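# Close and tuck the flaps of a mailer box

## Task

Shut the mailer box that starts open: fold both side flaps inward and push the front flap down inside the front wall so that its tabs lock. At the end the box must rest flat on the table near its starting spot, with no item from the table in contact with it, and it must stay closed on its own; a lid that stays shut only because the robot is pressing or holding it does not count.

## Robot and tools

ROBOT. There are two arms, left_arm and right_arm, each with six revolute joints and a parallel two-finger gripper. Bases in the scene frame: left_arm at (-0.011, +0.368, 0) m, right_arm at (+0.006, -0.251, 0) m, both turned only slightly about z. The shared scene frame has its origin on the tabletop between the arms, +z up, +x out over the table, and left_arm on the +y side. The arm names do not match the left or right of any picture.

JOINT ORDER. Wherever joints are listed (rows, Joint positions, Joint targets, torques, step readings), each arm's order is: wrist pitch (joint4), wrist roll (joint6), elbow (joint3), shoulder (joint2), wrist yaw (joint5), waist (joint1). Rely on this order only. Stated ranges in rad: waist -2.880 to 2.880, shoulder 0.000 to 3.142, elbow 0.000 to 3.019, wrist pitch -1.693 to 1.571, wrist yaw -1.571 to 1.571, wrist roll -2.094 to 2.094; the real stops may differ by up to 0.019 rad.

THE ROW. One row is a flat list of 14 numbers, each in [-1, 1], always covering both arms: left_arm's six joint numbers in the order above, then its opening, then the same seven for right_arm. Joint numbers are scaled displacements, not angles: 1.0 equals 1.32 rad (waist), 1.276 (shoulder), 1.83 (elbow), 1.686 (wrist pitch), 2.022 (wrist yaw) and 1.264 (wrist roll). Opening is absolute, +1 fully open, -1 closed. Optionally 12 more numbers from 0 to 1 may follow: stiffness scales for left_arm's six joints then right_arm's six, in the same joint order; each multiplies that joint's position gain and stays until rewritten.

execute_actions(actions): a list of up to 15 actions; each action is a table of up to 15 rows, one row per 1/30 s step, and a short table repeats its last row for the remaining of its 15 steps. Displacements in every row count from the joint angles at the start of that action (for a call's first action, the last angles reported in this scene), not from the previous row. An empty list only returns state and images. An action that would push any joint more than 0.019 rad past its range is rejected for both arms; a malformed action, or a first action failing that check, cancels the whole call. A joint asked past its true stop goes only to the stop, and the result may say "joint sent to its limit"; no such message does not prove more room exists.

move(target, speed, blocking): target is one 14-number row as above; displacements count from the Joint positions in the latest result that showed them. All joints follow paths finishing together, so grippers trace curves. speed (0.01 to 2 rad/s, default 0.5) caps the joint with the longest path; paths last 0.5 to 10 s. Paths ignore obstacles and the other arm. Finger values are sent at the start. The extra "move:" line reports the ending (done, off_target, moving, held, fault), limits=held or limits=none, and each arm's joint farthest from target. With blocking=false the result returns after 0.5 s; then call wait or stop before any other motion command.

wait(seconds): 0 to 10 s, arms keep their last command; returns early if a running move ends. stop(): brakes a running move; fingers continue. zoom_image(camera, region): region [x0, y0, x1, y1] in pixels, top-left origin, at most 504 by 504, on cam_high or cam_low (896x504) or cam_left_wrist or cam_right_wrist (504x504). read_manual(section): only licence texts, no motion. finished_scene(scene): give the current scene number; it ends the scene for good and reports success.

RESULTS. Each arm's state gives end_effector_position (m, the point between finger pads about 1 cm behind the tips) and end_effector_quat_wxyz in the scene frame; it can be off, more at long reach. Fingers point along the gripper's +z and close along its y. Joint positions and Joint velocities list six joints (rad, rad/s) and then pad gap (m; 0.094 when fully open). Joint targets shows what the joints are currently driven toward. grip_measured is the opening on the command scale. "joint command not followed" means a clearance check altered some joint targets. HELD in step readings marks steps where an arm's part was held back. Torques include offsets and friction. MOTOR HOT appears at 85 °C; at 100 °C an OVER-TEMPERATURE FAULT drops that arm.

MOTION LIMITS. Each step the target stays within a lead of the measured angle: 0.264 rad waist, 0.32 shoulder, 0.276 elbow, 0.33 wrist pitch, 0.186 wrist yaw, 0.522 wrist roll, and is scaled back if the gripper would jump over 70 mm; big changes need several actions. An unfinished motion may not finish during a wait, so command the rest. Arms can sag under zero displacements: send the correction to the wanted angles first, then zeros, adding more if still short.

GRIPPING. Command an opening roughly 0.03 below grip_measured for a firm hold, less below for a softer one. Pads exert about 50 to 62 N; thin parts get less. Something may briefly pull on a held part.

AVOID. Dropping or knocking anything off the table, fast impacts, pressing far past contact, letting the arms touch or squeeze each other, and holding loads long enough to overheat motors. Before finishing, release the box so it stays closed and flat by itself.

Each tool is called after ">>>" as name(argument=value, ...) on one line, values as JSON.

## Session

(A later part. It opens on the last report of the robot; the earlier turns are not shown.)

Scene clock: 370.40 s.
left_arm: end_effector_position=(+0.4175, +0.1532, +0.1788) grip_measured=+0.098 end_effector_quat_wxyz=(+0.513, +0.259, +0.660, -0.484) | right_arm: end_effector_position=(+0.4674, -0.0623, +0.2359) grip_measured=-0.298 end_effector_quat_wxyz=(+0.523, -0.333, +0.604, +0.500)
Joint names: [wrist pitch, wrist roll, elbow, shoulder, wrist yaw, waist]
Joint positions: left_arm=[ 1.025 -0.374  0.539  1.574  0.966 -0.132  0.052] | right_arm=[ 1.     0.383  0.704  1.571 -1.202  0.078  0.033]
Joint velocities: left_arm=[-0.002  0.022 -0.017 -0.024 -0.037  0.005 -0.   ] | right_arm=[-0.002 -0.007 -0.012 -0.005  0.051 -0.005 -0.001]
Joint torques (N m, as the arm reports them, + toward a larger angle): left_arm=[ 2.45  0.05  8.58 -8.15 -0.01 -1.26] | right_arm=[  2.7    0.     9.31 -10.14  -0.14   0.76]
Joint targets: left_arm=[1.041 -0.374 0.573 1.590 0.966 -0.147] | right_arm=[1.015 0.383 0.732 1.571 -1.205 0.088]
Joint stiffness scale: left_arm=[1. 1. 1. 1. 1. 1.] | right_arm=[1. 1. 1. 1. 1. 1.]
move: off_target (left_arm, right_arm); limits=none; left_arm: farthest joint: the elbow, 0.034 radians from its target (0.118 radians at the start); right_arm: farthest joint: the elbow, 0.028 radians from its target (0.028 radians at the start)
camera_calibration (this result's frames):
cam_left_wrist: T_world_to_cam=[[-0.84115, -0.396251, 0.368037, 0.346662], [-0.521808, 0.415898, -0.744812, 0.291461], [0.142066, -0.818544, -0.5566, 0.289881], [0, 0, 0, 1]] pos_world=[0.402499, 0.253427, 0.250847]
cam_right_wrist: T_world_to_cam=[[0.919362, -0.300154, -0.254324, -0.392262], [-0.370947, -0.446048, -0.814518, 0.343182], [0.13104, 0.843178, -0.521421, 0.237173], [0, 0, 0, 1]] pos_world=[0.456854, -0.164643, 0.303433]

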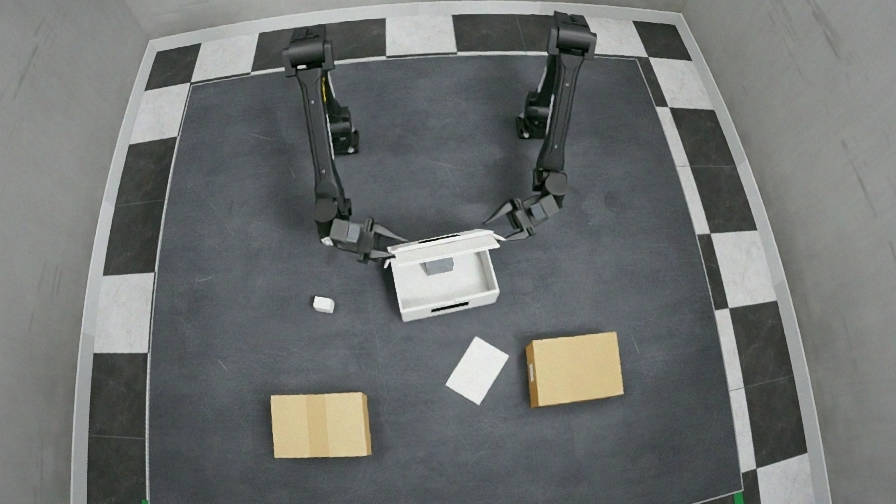

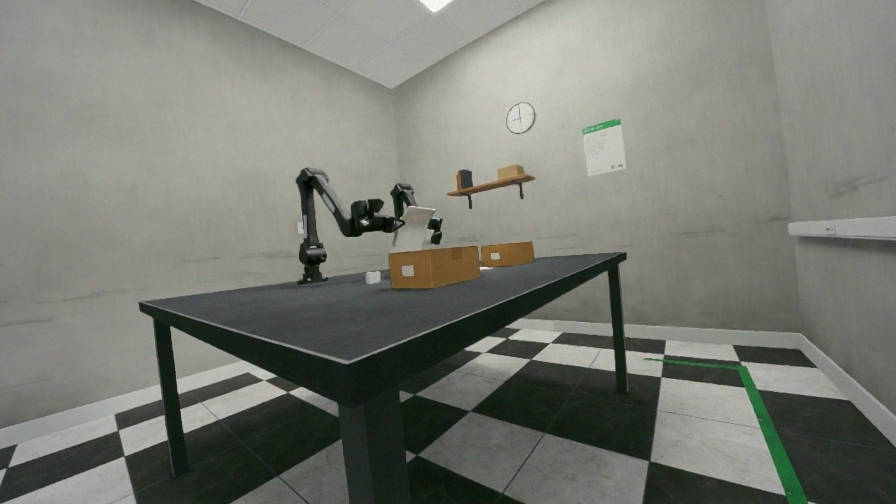

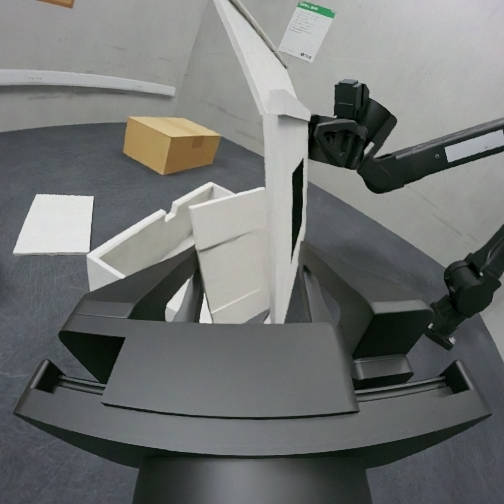

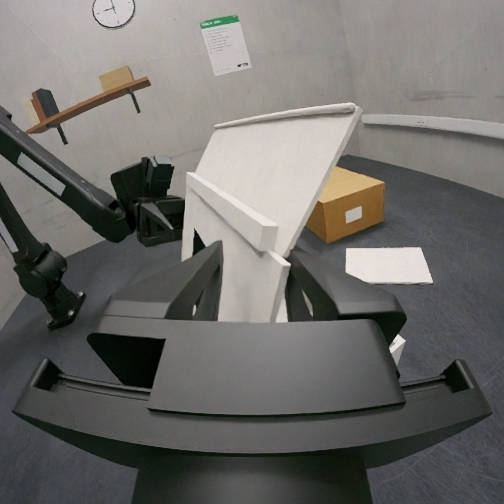

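>>> move(target=[0.009,0,0,0,0.075,0.1,0.1,0.008,0,0.022,0,0,0.008,-0.3], speed=0.25)

>>> move(target=[0.009,0,-0.05,-0.065,0,0,0.1,0.008,0,0.022,0,0,0.008,-0.3], speed=0.2)

>>> move(target=[0.009,0,0.03,0.01,-0.075,-0.11,0.1,0.008,0,0.022,0,0,0.008,-0.3], speed=0.1)

>>> zoom_image(camera="cam_high", region=[300, 170, 600, 330])

Scene clock: 385.07 s.
left_arm: end_effector_position=(+0.4226, +0.1982, +0.1790) grip_measured=+0.098 end_effector_quat_wxyz=(+0.514, +0.258, +0.660, -0.483) | right_arm: end_effector_position=(+0.4674, -0.0623, +0.2359) grip_measured=-0.298 end_effector_quat_wxyz=(+0.523, -0.333, +0.604, +0.500)
Joint names: [wrist pitch, wrist roll, elbow, shoulder, wrist yaw, waist]
Joint positions: left_arm=[ 1.025 -0.374  0.539  1.574  1.088 -0.007  0.052] | right_arm=[ 1.     0.383  0.704  1.571 -1.202  0.078  0.033]
Joint velocities: left_arm=[-0.002  0.051  0.002  0.005  0.007 -0.005  0.001] | right_arm=[ 0.022  0.051  0.017 -0.015 -0.007 -0.005 -0.   ]
Joint torques (N m, as the arm reports them, + toward a larger angle): left_arm=[ 2.37  0.05  5.66 -9.39  0.16 -0.06] | right_arm=[  2.7   -0.02   9.26 -10.1    0.     0.35]
Joint targets: left_arm=[1.041 -0.374 0.539 1.574 1.092 -0.006] | right_arm=[1.015 0.383 0.732 1.571 -1.202 0.088]
Joint stiffness scale: left_arm=[1. 1. 1. 1. 1. 1.] | right_arm=[1. 1. 1. 1. 1. 1.]
move: off_target (right_arm); limits=none; left_arm: farthest joint: the wrist pitch, 0.017 radians from its target (0.017 radians at the start); right_arm: farthest joint: the elbow, 0.028 radians from its target (0.028 radians at the start)
camera_calibration (this result's frames):
cam_left_wrist: T_world_to_cam=[[-0.83989, -0.398379, 0.368618, 0.368528], [-0.523167, 0.413406, -0.745246, 0.276681], [0.144501, -0.818773, -0.555635, 0.324954], [0, 0, 0, 1]] pos_world=[0.407317, 0.298496, 0.250906]
cam_right_wrist: T_world_to_cam=[[0.919362, -0.300154, -0.254324, -0.392262], [-0.370947, -0.446048, -0.814518, 0.343182], [0.13104, 0.843178, -0.521421, 0.237173], [0, 0, 0, 1]] pos_world=[0.456854, -0.164643, 0.303433]

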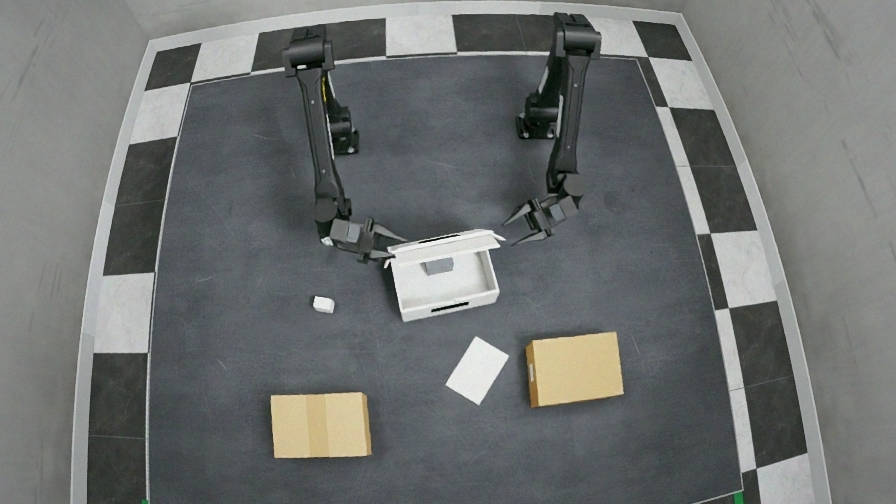

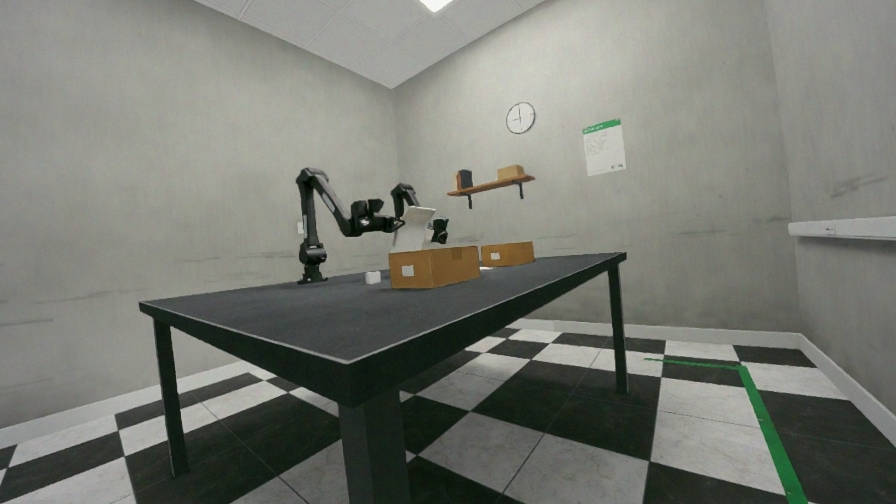

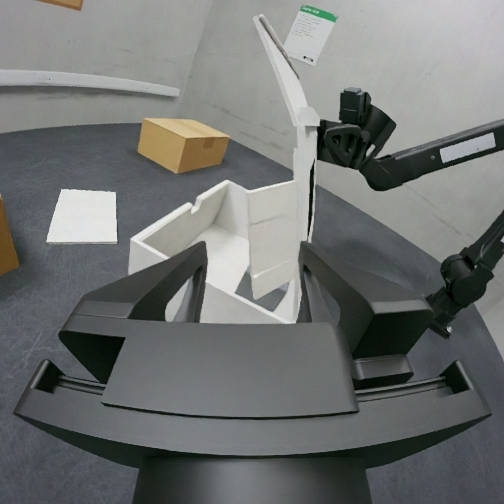

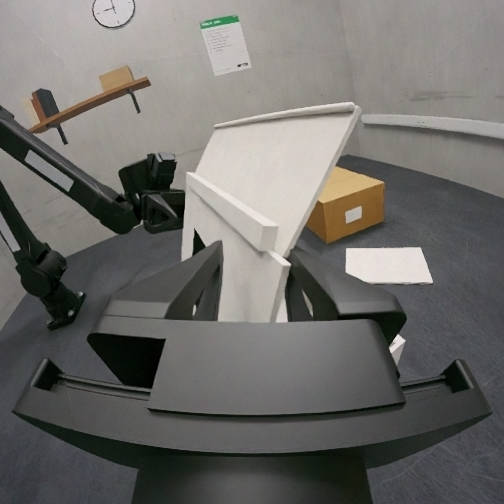

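Scene clock: 385.87 s.
left_arm: end_effector_position=(+0.3976, +0.1992, +0.1834) grip_measured=+0.098 end_effector_quat_wxyz=(+0.515, +0.259, +0.659, -0.483) | right_arm: end_effector_position=(+0.4674, -0.0623, +0.2359) grip_measured=-0.298 end_effector_quat_wxyz=(+0.523, -0.333, +0.604, +0.500)
Joint names: [wrist pitch, wrist roll, elbow, shoulder, wrist yaw, waist]
Joint positions: left_arm=[ 1.026 -0.374  0.474  1.507  1.088 -0.007  0.052] | right_arm=[ 1.     0.383  0.704  1.571 -1.202  0.078  0.033]
Joint velocities: left_arm=[-0.002 -0.022 -0.012 -0.015 -0.037  0.015  0.001] | right_arm=[ 0.007 -0.051  0.012 -0.015 -0.022 -0.005 -0.   ]
Joint torques (N m, as the arm reports them, + toward a larger angle): left_arm=[ 2.26  0.06  5.82 -9.77 -0.03 -0.08] | right_arm=[  2.88  -0.01   9.18 -10.04   0.01   0.4 ]
Joint targets: left_arm=[1.041 -0.374 0.476 1.488 1.088 -0.007] | right_arm=[1.015 0.383 0.732 1.571 -1.202 0.088]
Joint stiffness scale: left_arm=[1. 1. 1. 1. 1. 1.] | right_arm=[1. 1. 1. 1. 1. 1.]
move: off_target (right_arm); limits=none; left_arm: farthest joint: the shoulder, 0.019 radians from its target (0.086 radians at the start); right_arm: farthest joint: the elbow, 0.028 radians from its target (0.028 radians at the start)
camera_calibration (this result's frames):
cam_left_wrist: T_world_to_cam=[[-0.840871, -0.39834, 0.366417, 0.347032], [-0.521177, 0.413328, -0.746683, 0.266021], [0.145983, -0.818832, -0.555161, 0.331212], [0, 0, 0, 1]] pos_world=[0.382101, 0.299489, 0.255351]
cam_right_wrist: T_world_to_cam=[[0.919362, -0.300154, -0.254324, -0.392262], [-0.370947, -0.446048, -0.814518, 0.343182], [0.13104, 0.843178, -0.521421, 0.237173], [0, 0, 0, 1]] pos_world=[0.456854, -0.164643, 0.303433]

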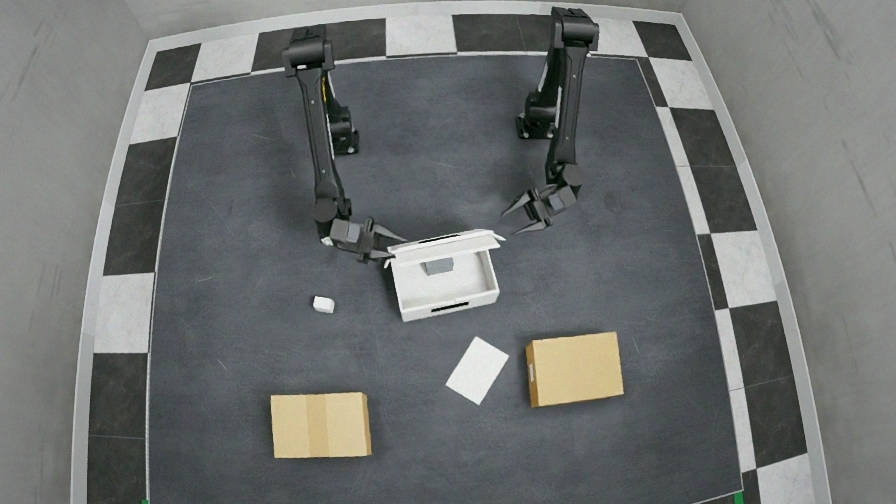

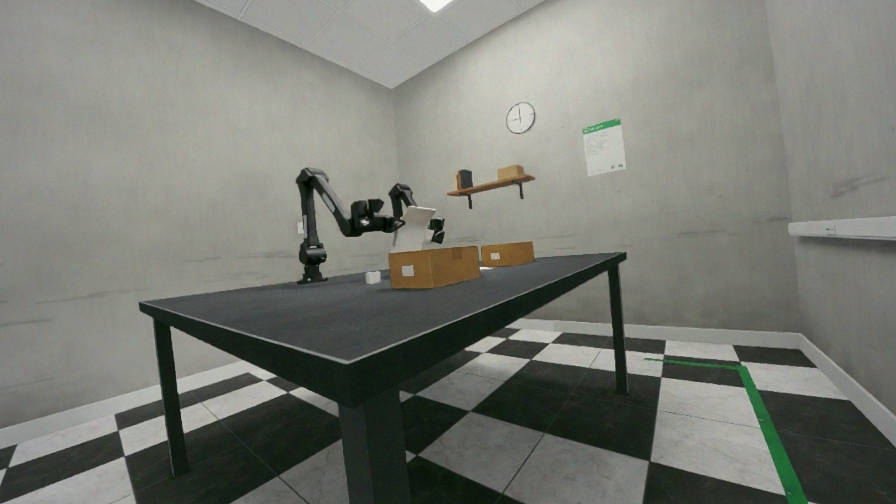

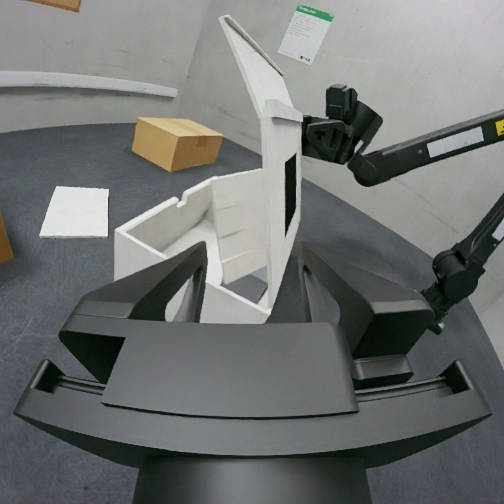

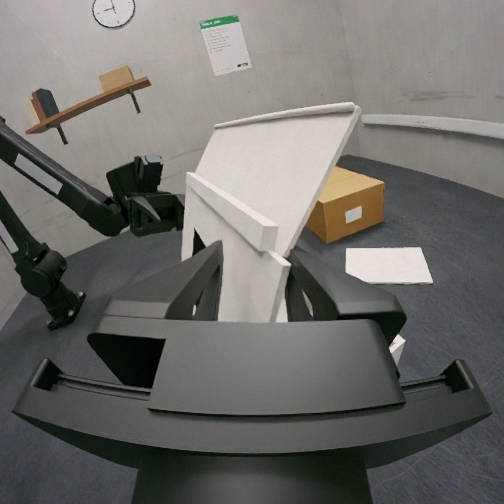

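Scene clock: 387.60 s.
left_arm: end_effector_position=(+0.3922, +0.1536, +0.1847) grip_measured=+0.098 end_effector_quat_wxyz=(+0.513, +0.263, +0.657, -0.486) | right_arm: end_effector_position=(+0.4674, -0.0623, +0.2359) grip_measured=-0.298 end_effector_quat_wxyz=(+0.523, -0.333, +0.604, +0.500)
Joint names: [wrist pitch, wrist roll, elbow, shoulder, wrist yaw, waist]
Joint positions: left_arm=[ 1.026 -0.374  0.478  1.507  0.966 -0.141  0.052] | right_arm=[ 1.     0.383  0.704  1.571 -1.202  0.078  0.033]
Joint velocities: left_arm=[ 0.007 -0.066 -0.012 -0.005  0.022 -0.015 -0.001] | right_arm=[ 0.017 -0.007 -0.027 -0.005  0.022 -0.005  0.001]
Joint torques (N m, as the arm reports them, + toward a larger angle): left_arm=[ 2.43  0.05  8.73 -7.44 -0.24 -0.47] | right_arm=[ 2.81 -0.04  9.25 -9.83 -0.01  0.54]
Joint targets: left_arm=[1.042 -0.374 0.512 1.520 0.961 -0.146] | right_arm=[1.015 0.383 0.732 1.571 -1.202 0.088]
Joint stiffness scale: left_arm=[1. 1. 1. 1. 1. 1.] | right_arm=[1. 1. 1. 1. 1. 1.]
move: off_target (left_arm, right_arm); limits=none; left_arm: farthest joint: the elbow, 0.035 radians from its target (0.039 radians at the start); right_arm: farthest joint: the elbow, 0.028 radians from its target (0.028 radians at the start)
camera_calibration (this result's frames):
cam_left_wrist: T_world_to_cam=[[-0.84693, -0.388446, 0.36307, 0.325355], [-0.513369, 0.419625, -0.748577, 0.279299], [0.138429, -0.820381, -0.554809, 0.298556], [0, 0, 0, 1]] pos_world=[0.377608, 0.254111, 0.256591]
cam_right_wrist: T_world_to_cam=[[0.919362, -0.300154, -0.254324, -0.392262], [-0.370947, -0.446048, -0.814518, 0.343182], [0.13104, 0.843178, -0.521421, 0.237173], [0, 0, 0, 1]] pos_world=[0.456854, -0.164643, 0.303433]

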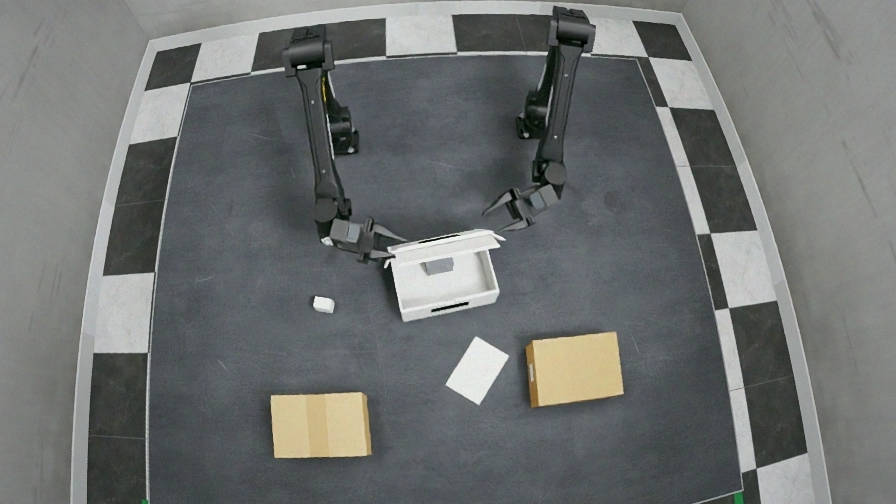

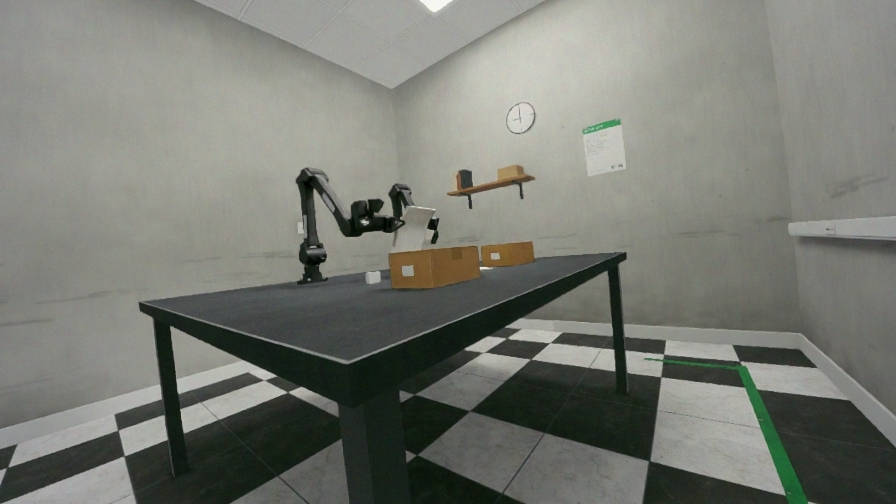

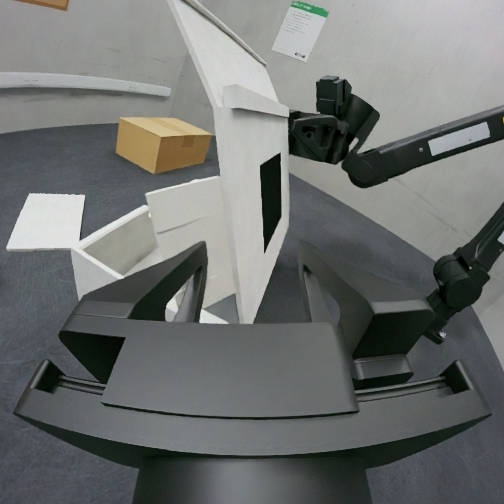

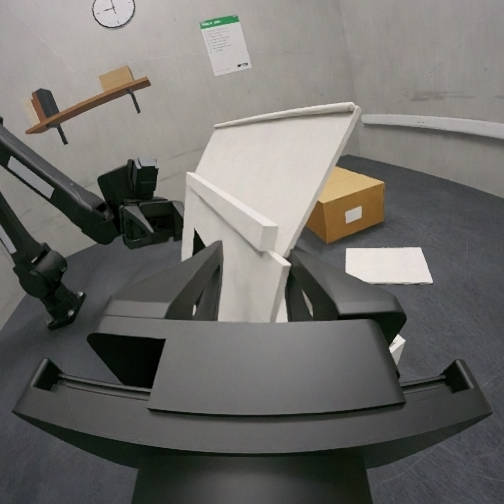

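Region (300, 170, 600, 330) of cam_high's 896x504 image, scaled by 1.680, with more detail than that image has; it fills the top 269 rows of this view, and the rest is white.

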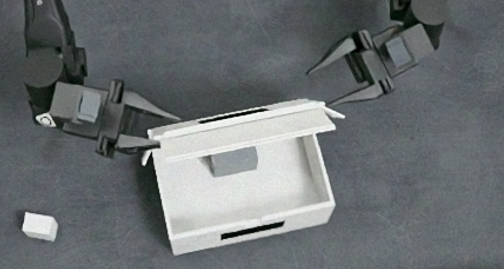

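>>> move(target=[0.009,0,0.09,0.07,0,-0.004,0.1,0.008,0,0.022,0,0,0.008,-0.3], speed=0.08)

>>> zoom_image(camera="cam_high", region=[300, 170, 600, 330])

Scene clock: 397.17 s.
left_arm: end_effector_position=(+0.4205, +0.1487, +0.1829) grip_measured=+0.098 end_effector_quat_wxyz=(+0.516, +0.265, +0.655, -0.485) | right_arm: end_effector_position=(+0.4677, -0.0624, +0.2359) grip_measured=-0.298 end_effector_quat_wxyz=(+0.523, -0.333, +0.604, +0.500)
Joint names: [wrist pitch, wrist roll, elbow, shoulder, wrist yaw, waist]
Joint positions: left_arm=[ 1.027 -0.374  0.554  1.578  0.966 -0.141  0.052] | right_arm=[ 1.     0.383  0.704  1.571 -1.2    0.078  0.033]
Joint velocities: left_arm=[ 0.002  0.022 -0.002 -0.005 -0.037 -0.005  0.   ] | right_arm=[-0.012  0.051 -0.007 -0.005  0.037 -0.015 -0.001]
Joint torques (N m, as the arm reports them, + toward a larger angle): left_arm=[ 2.37  0.05  9.1  -7.9  -0.03 -0.48] | right_arm=[ 2.86 -0.01  9.22 -9.31 -0.1   0.79]
Joint targets: left_arm=[1.042 -0.374 0.593 1.599 0.966 -0.146] | right_arm=[1.015 0.383 0.732 1.571 -1.202 0.088]
Joint stiffness scale: left_arm=[1. 1. 1. 1. 1. 1.] | right_arm=[1. 1. 1. 1. 1. 1.]
move: off_target (left_arm, right_arm); limits=none; left_arm: farthest joint: the elbow, 0.039 radians from its target (0.115 radians at the start); right_arm: farthest joint: the elbow, 0.028 radians from its target (0.028 radians at the start)
camera_calibration (this result's frames):
cam_left_wrist: T_world_to_cam=[[-0.849368, -0.38802, 0.357791, 0.349999], [-0.508292, 0.418738, -0.752527, 0.293264], [0.142175, -0.821035, -0.55289, 0.287742], [0, 0, 0, 1]] pos_world=[0.405432, 0.249252, 0.254553]
cam_right_wrist: T_world_to_cam=[[0.918789, -0.301827, -0.254415, -0.392381], [-0.371803, -0.44514, -0.814624, 0.343768], [0.132626, 0.84306, -0.52121, 0.236439], [0, 0, 0, 1]] pos_world=[0.456971, -0.164739, 0.303448]

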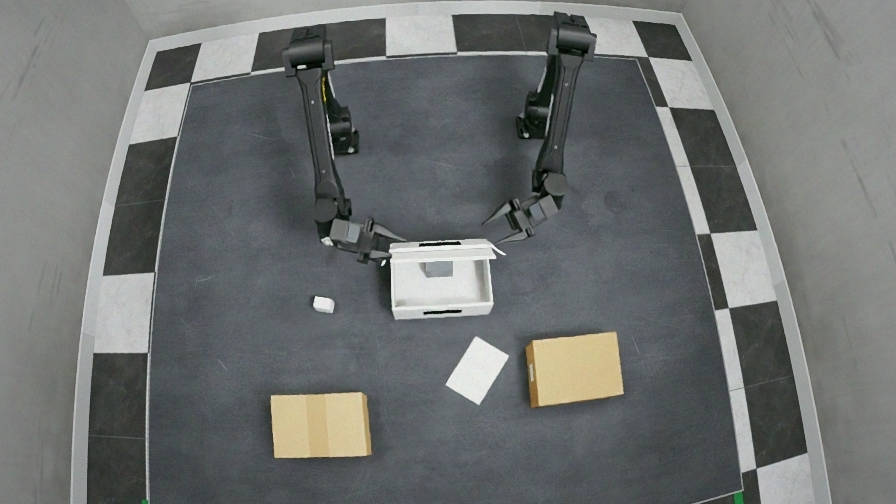

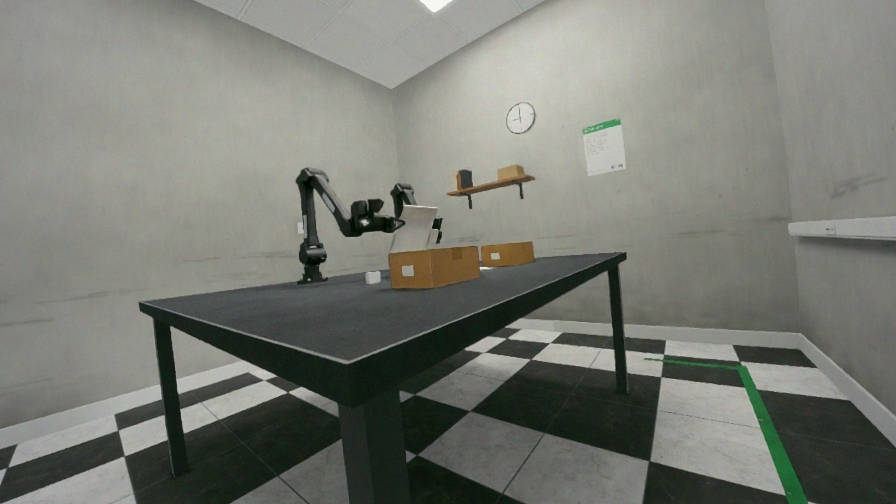

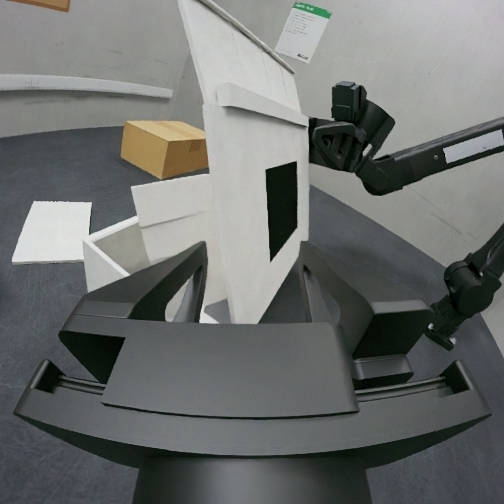

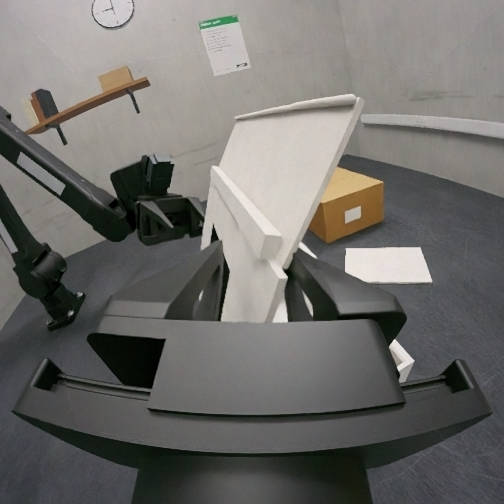

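Region (300, 170, 600, 330) of cam_high's 896x504 image, scaled by 1.680, with more detail than that image has; it fills the top 269 rows of this view, and the rest is white.

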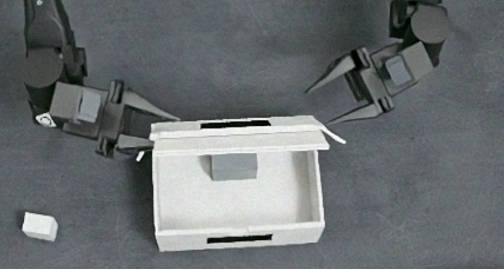

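>>> move(target=[0.009,0,0.02,0,0,0.01,0.1,-0.015,0.05,0.145,0.104,-0.186,-0.02,-0.3], speed=0.2)

>>> move(target=[0.009,0,0.02,0,0,0,0.1,0.008,0,0.022,0.005,0,0,-1])

>>> zoom_image(camera="cam_high", region=[300, 170, 600, 330])

Scene clock: 415.27 s.
left_arm: end_effector_position=(+0.4212, +0.1509, +0.1825) grip_measured=+0.098 end_effector_quat_wxyz=(+0.516, +0.263, +0.656, -0.484) | right_arm: end_effector_position=(+0.4738, -0.0580, +0.2268) grip_measured=-0.298 end_effector_quat_wxyz=(+0.419, -0.407, +0.574, +0.574)
Joint names: [wrist pitch, wrist roll, elbow, shoulder, wrist yaw, waist]
Joint positions: left_arm=[ 1.027 -0.374  0.553  1.578  0.966 -0.136  0.052] | right_arm=[ 0.985  0.472  0.858  1.695 -1.508  0.063  0.033]
Joint velocities: left_arm=[ 0.002 -0.037  0.002 -0.005  0.022 -0.005 -0.   ] | right_arm=[-0.012  0.022 -0.002 -0.015 -0.022 -0.005 -0.   ]
Joint torques (N m, as the arm reports them, + toward a larger angle): left_arm=[ 2.43  0.05  8.04 -9.51 -0.03  0.52] | right_arm=[  1.31   0.09   9.56 -10.57  -0.19  -1.09]
Joint targets: left_arm=[1.044 -0.374 0.579 1.578 0.966 -0.128] | right_arm=[0.973 0.485 0.889 1.709 -1.514 0.052]
Joint stiffness scale: left_arm=[1. 1. 1. 1. 1. 1.] | right_arm=[1. 1. 1. 1. 1. 1.]
move: off_target (left_arm, right_arm); limits=none; left_arm: farthest joint: the elbow, 0.027 radians from its target (0.026 radians at the start); right_arm: farthest joint: the elbow, 0.031 radians from its target (0.185 radians at the start)
camera_calibration (this result's frames):
cam_left_wrist: T_world_to_cam=[[-0.847029, -0.392296, 0.358672, 0.351113], [-0.511211, 0.416356, -0.751872, 0.293855], [0.145621, -0.820214, -0.553212, 0.2877], [0, 0, 0, 1]] pos_world=[0.405729, 0.251368, 0.254166]
cam_right_wrist: T_world_to_cam=[[0.948221, -0.0352386, -0.315649, -0.383516], [-0.279692, -0.563555, -0.777289, 0.281545], [-0.150495, 0.825327, -0.54423, 0.365462], [0, 0, 0, 1]] pos_world=[0.497404, -0.156474, 0.296681]

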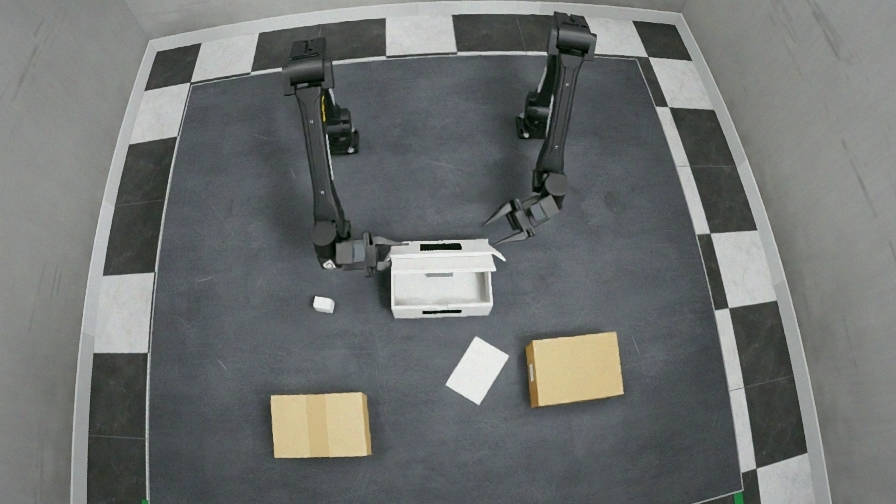

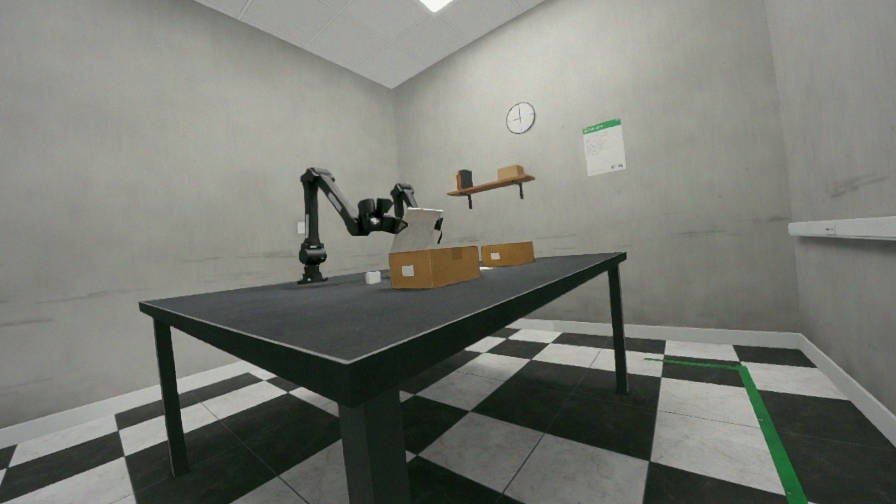

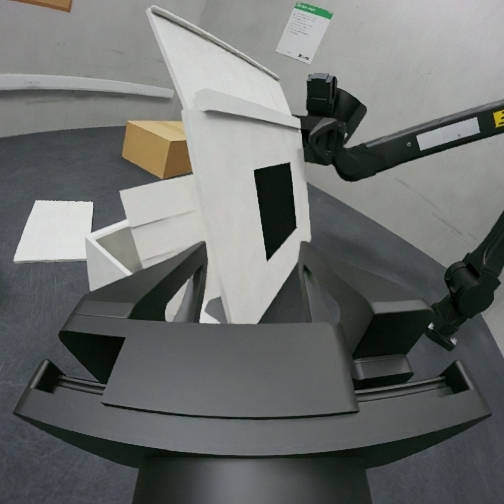

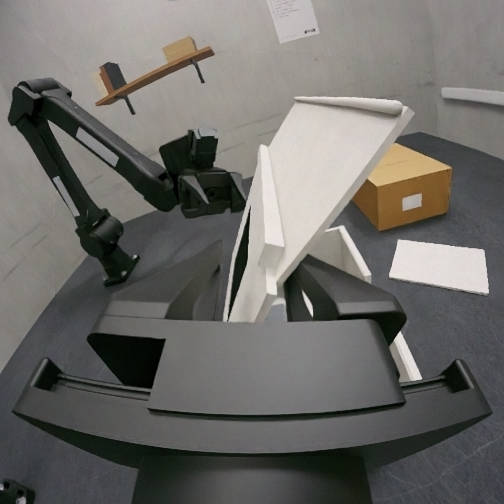

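Scene clock: 415.97 s.
left_arm: end_effector_position=(+0.4212, +0.1509, +0.1825) grip_measured=+0.098 end_effector_quat_wxyz=(+0.516, +0.263, +0.656, -0.484) | right_arm: end_effector_position=(+0.4712, -0.0577, +0.2332) grip_measured=-0.866 end_effector_quat_wxyz=(+0.410, -0.400, +0.579, +0.580)
Joint names: [wrist pitch, wrist roll, elbow, shoulder, wrist yaw, waist]
Joint positions: left_arm=[ 1.027 -0.374  0.553  1.578  0.967 -0.136  0.052] | right_arm=[ 0.982  0.512  0.858  1.679 -1.513  0.063  0.006]
Joint velocities: left_arm=[-0.007  0.051 -0.012 -0.005 -0.066 -0.015 -0.001] | right_arm=[ 0.022 -0.066  0.007 -0.024 -0.037 -0.005  0.   ]
Joint torques (N m, as the arm reports them, + toward a larger angle): left_arm=[ 2.43  0.05  7.87 -9.54 -0.06 -0.12] | right_arm=[  2.61  -0.5    9.33 -10.3    0.19  -0.37]
Joint targets: left_arm=[1.044 -0.374 0.578 1.578 0.966 -0.136] | right_arm=[0.999 0.472 0.886 1.701 -1.508 0.063]
Joint stiffness scale: left_arm=[1. 1. 1. 1. 1. 1.] | right_arm=[1. 1. 1. 1. 1. 1.]
move: off_target (left_arm, right_arm); limits=none; left_arm: farthest joint: the elbow, 0.026 radians from its target (0.026 radians at the start); right_arm: farthest joint: the wrist roll, 0.040 radians from its target (0.000 radians at the start)
camera_calibration (this result's frames):
cam_left_wrist: T_world_to_cam=[[-0.847178, -0.391974, 0.358672, 0.351066], [-0.511052, 0.416552, -0.751871, 0.293739], [0.145308, -0.820269, -0.553213, 0.287827], [0, 0, 0, 1]] pos_world=[0.405708, 0.251346, 0.254166]
cam_right_wrist: T_world_to_cam=[[0.939387, -0.0297766, -0.341563, -0.368557], [-0.297726, -0.564899, -0.769577, 0.292657], [-0.170033, 0.824623, -0.539524, 0.376434], [0, 0, 0, 1]] pos_world=[0.497355, -0.156069, 0.302431]

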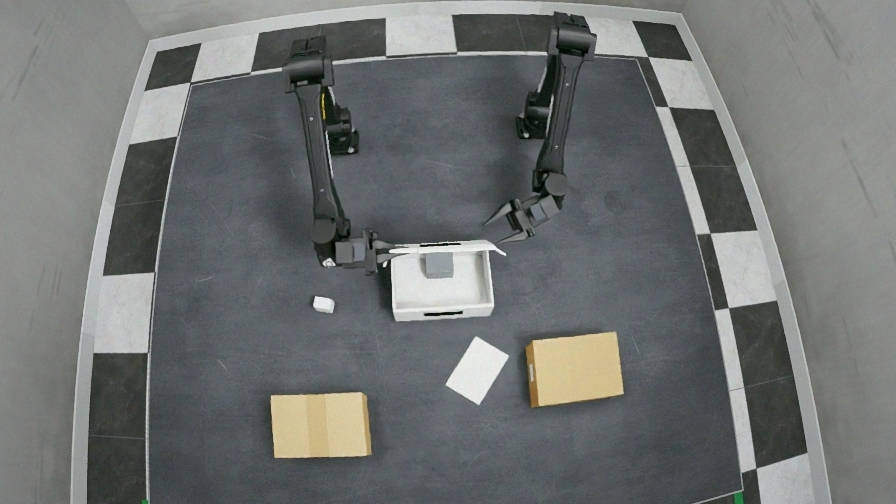

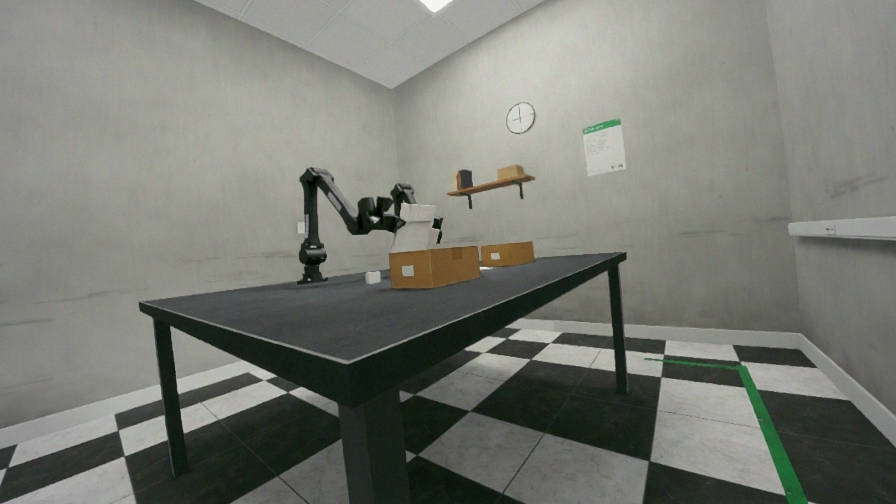

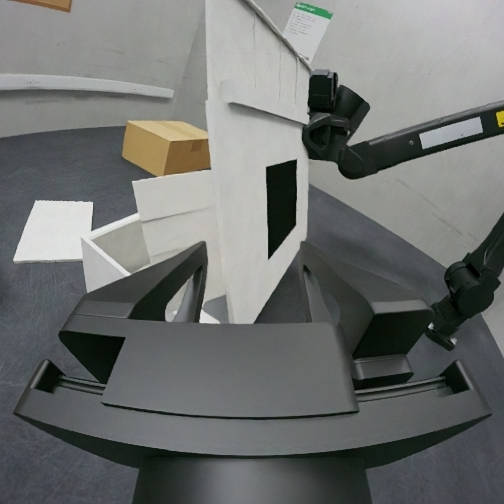

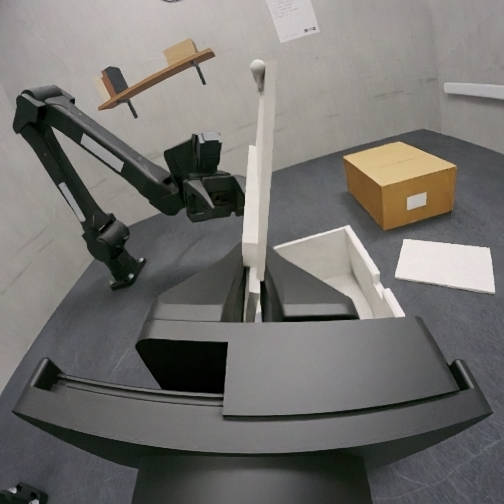

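Region (300, 170, 600, 330) of cam_high's 896x504 image, scaled by 1.680, with more detail than that image has; it fills the top 269 rows of this view, and the rest is white.

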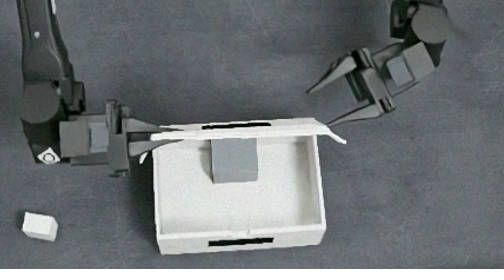

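>>> move(target=[0.009,0,0.1,0.075,0.03,0.04,0.1,0.008,0,0.022,0.005,0,0,-0.9], speed=0.08)

>>> zoom_image(camera="cam_high", region=[300, 170, 600, 330])

Scene clock: 427.03 s.
left_arm: end_effector_position=(+0.4520, +0.1623, +0.1802) grip_measured=+0.098 end_effector_quat_wxyz=(+0.518, +0.269, +0.651, -0.486) | right_arm: end_effector_position=(+0.4744, -0.0577, +0.2343) grip_measured=-0.868 end_effector_quat_wxyz=(+0.412, -0.393, +0.583, +0.580)
Joint names: [wrist pitch, wrist roll, elbow, shoulder, wrist yaw, waist]
Joint positions: left_arm=[ 1.031 -0.374  0.635  1.651  1.022 -0.091  0.052] | right_arm=[ 0.982  0.521  0.86   1.679 -1.497  0.063  0.006]
Joint velocities: left_arm=[-0.032 -0.007  0.007  0.005 -0.022  0.005  0.001] | right_arm=[-0.012 -0.007  0.017 -0.005  0.022  0.005  0.001]
Joint torques (N m, as the arm reports them, + toward a larger angle): left_arm=[ 2.24  0.05  9.63 -8.36 -0.24  0.4 ] | right_arm=[  2.46  -0.17   9.18 -11.29  -0.59  -0.16]
Joint targets: left_arm=[1.044 -0.374 0.680 1.677 1.017 -0.085] | right_arm=[0.997 0.512 0.886 1.686 -1.513 0.063]
Joint stiffness scale: left_arm=[1. 1. 1. 1. 1. 1.] | right_arm=[1. 1. 1. 1. 1. 1.]
move: off_target (left_arm, right_arm); limits=none; left_arm: farthest joint: the elbow, 0.046 radians from its target (0.128 radians at the start); right_arm: farthest joint: the elbow, 0.026 radians from its target (0.028 radians at the start)
camera_calibration (this result's frames):
cam_left_wrist: T_world_to_cam=[[-0.855887, -0.382074, 0.348536, 0.386668], [-0.496963, 0.421102, -0.75875, 0.297149], [0.143129, -0.822613, -0.550292, 0.292268], [0, 0, 0, 1]] pos_world=[0.436784, 0.26303, 0.251527]
cam_right_wrist: T_world_to_cam=[[0.936151, -0.0432003, -0.348933, -0.368666], [-0.312299, -0.558089, -0.768769, 0.301539], [-0.161525, 0.828656, -0.535947, 0.372938], [0, 0, 0, 1]] pos_world=[0.499536, -0.156678, 0.303049]

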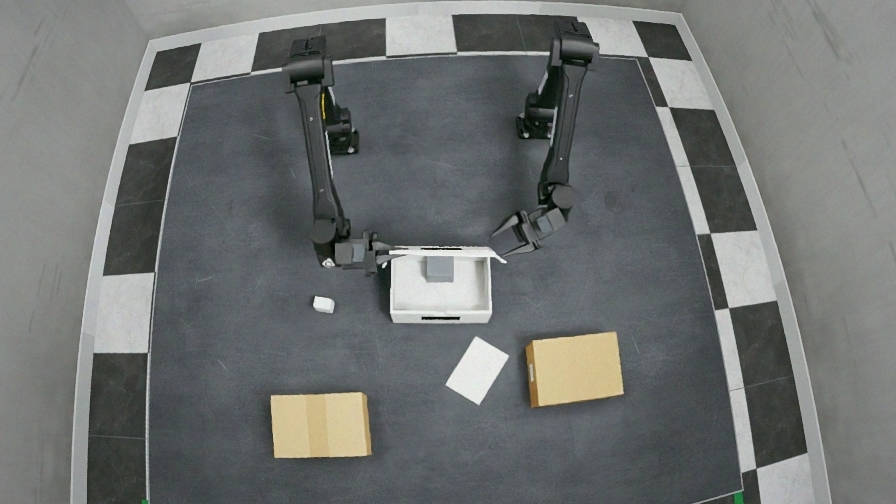

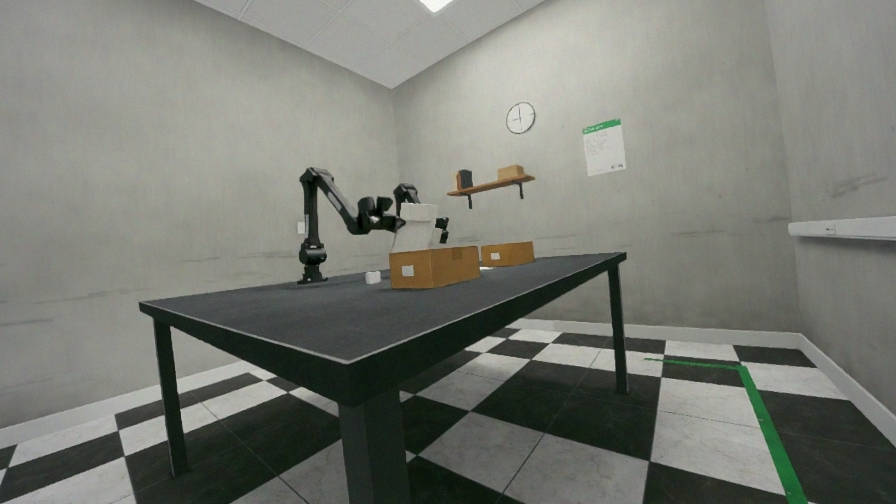

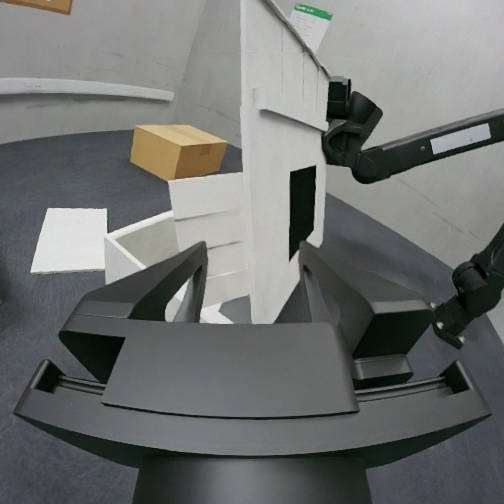

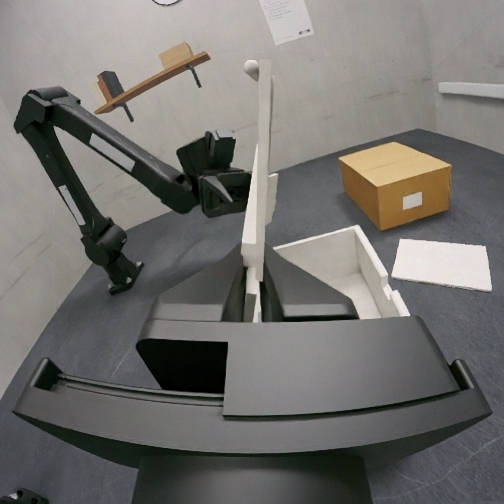

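Region (300, 170, 600, 330) of cam_high's 896x504 image, scaled by 1.680, with more detail than that image has; it fills the top 269 rows of this view, and the rest is white.

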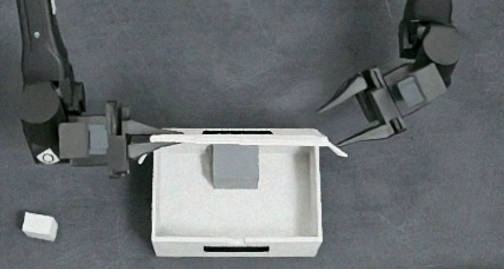

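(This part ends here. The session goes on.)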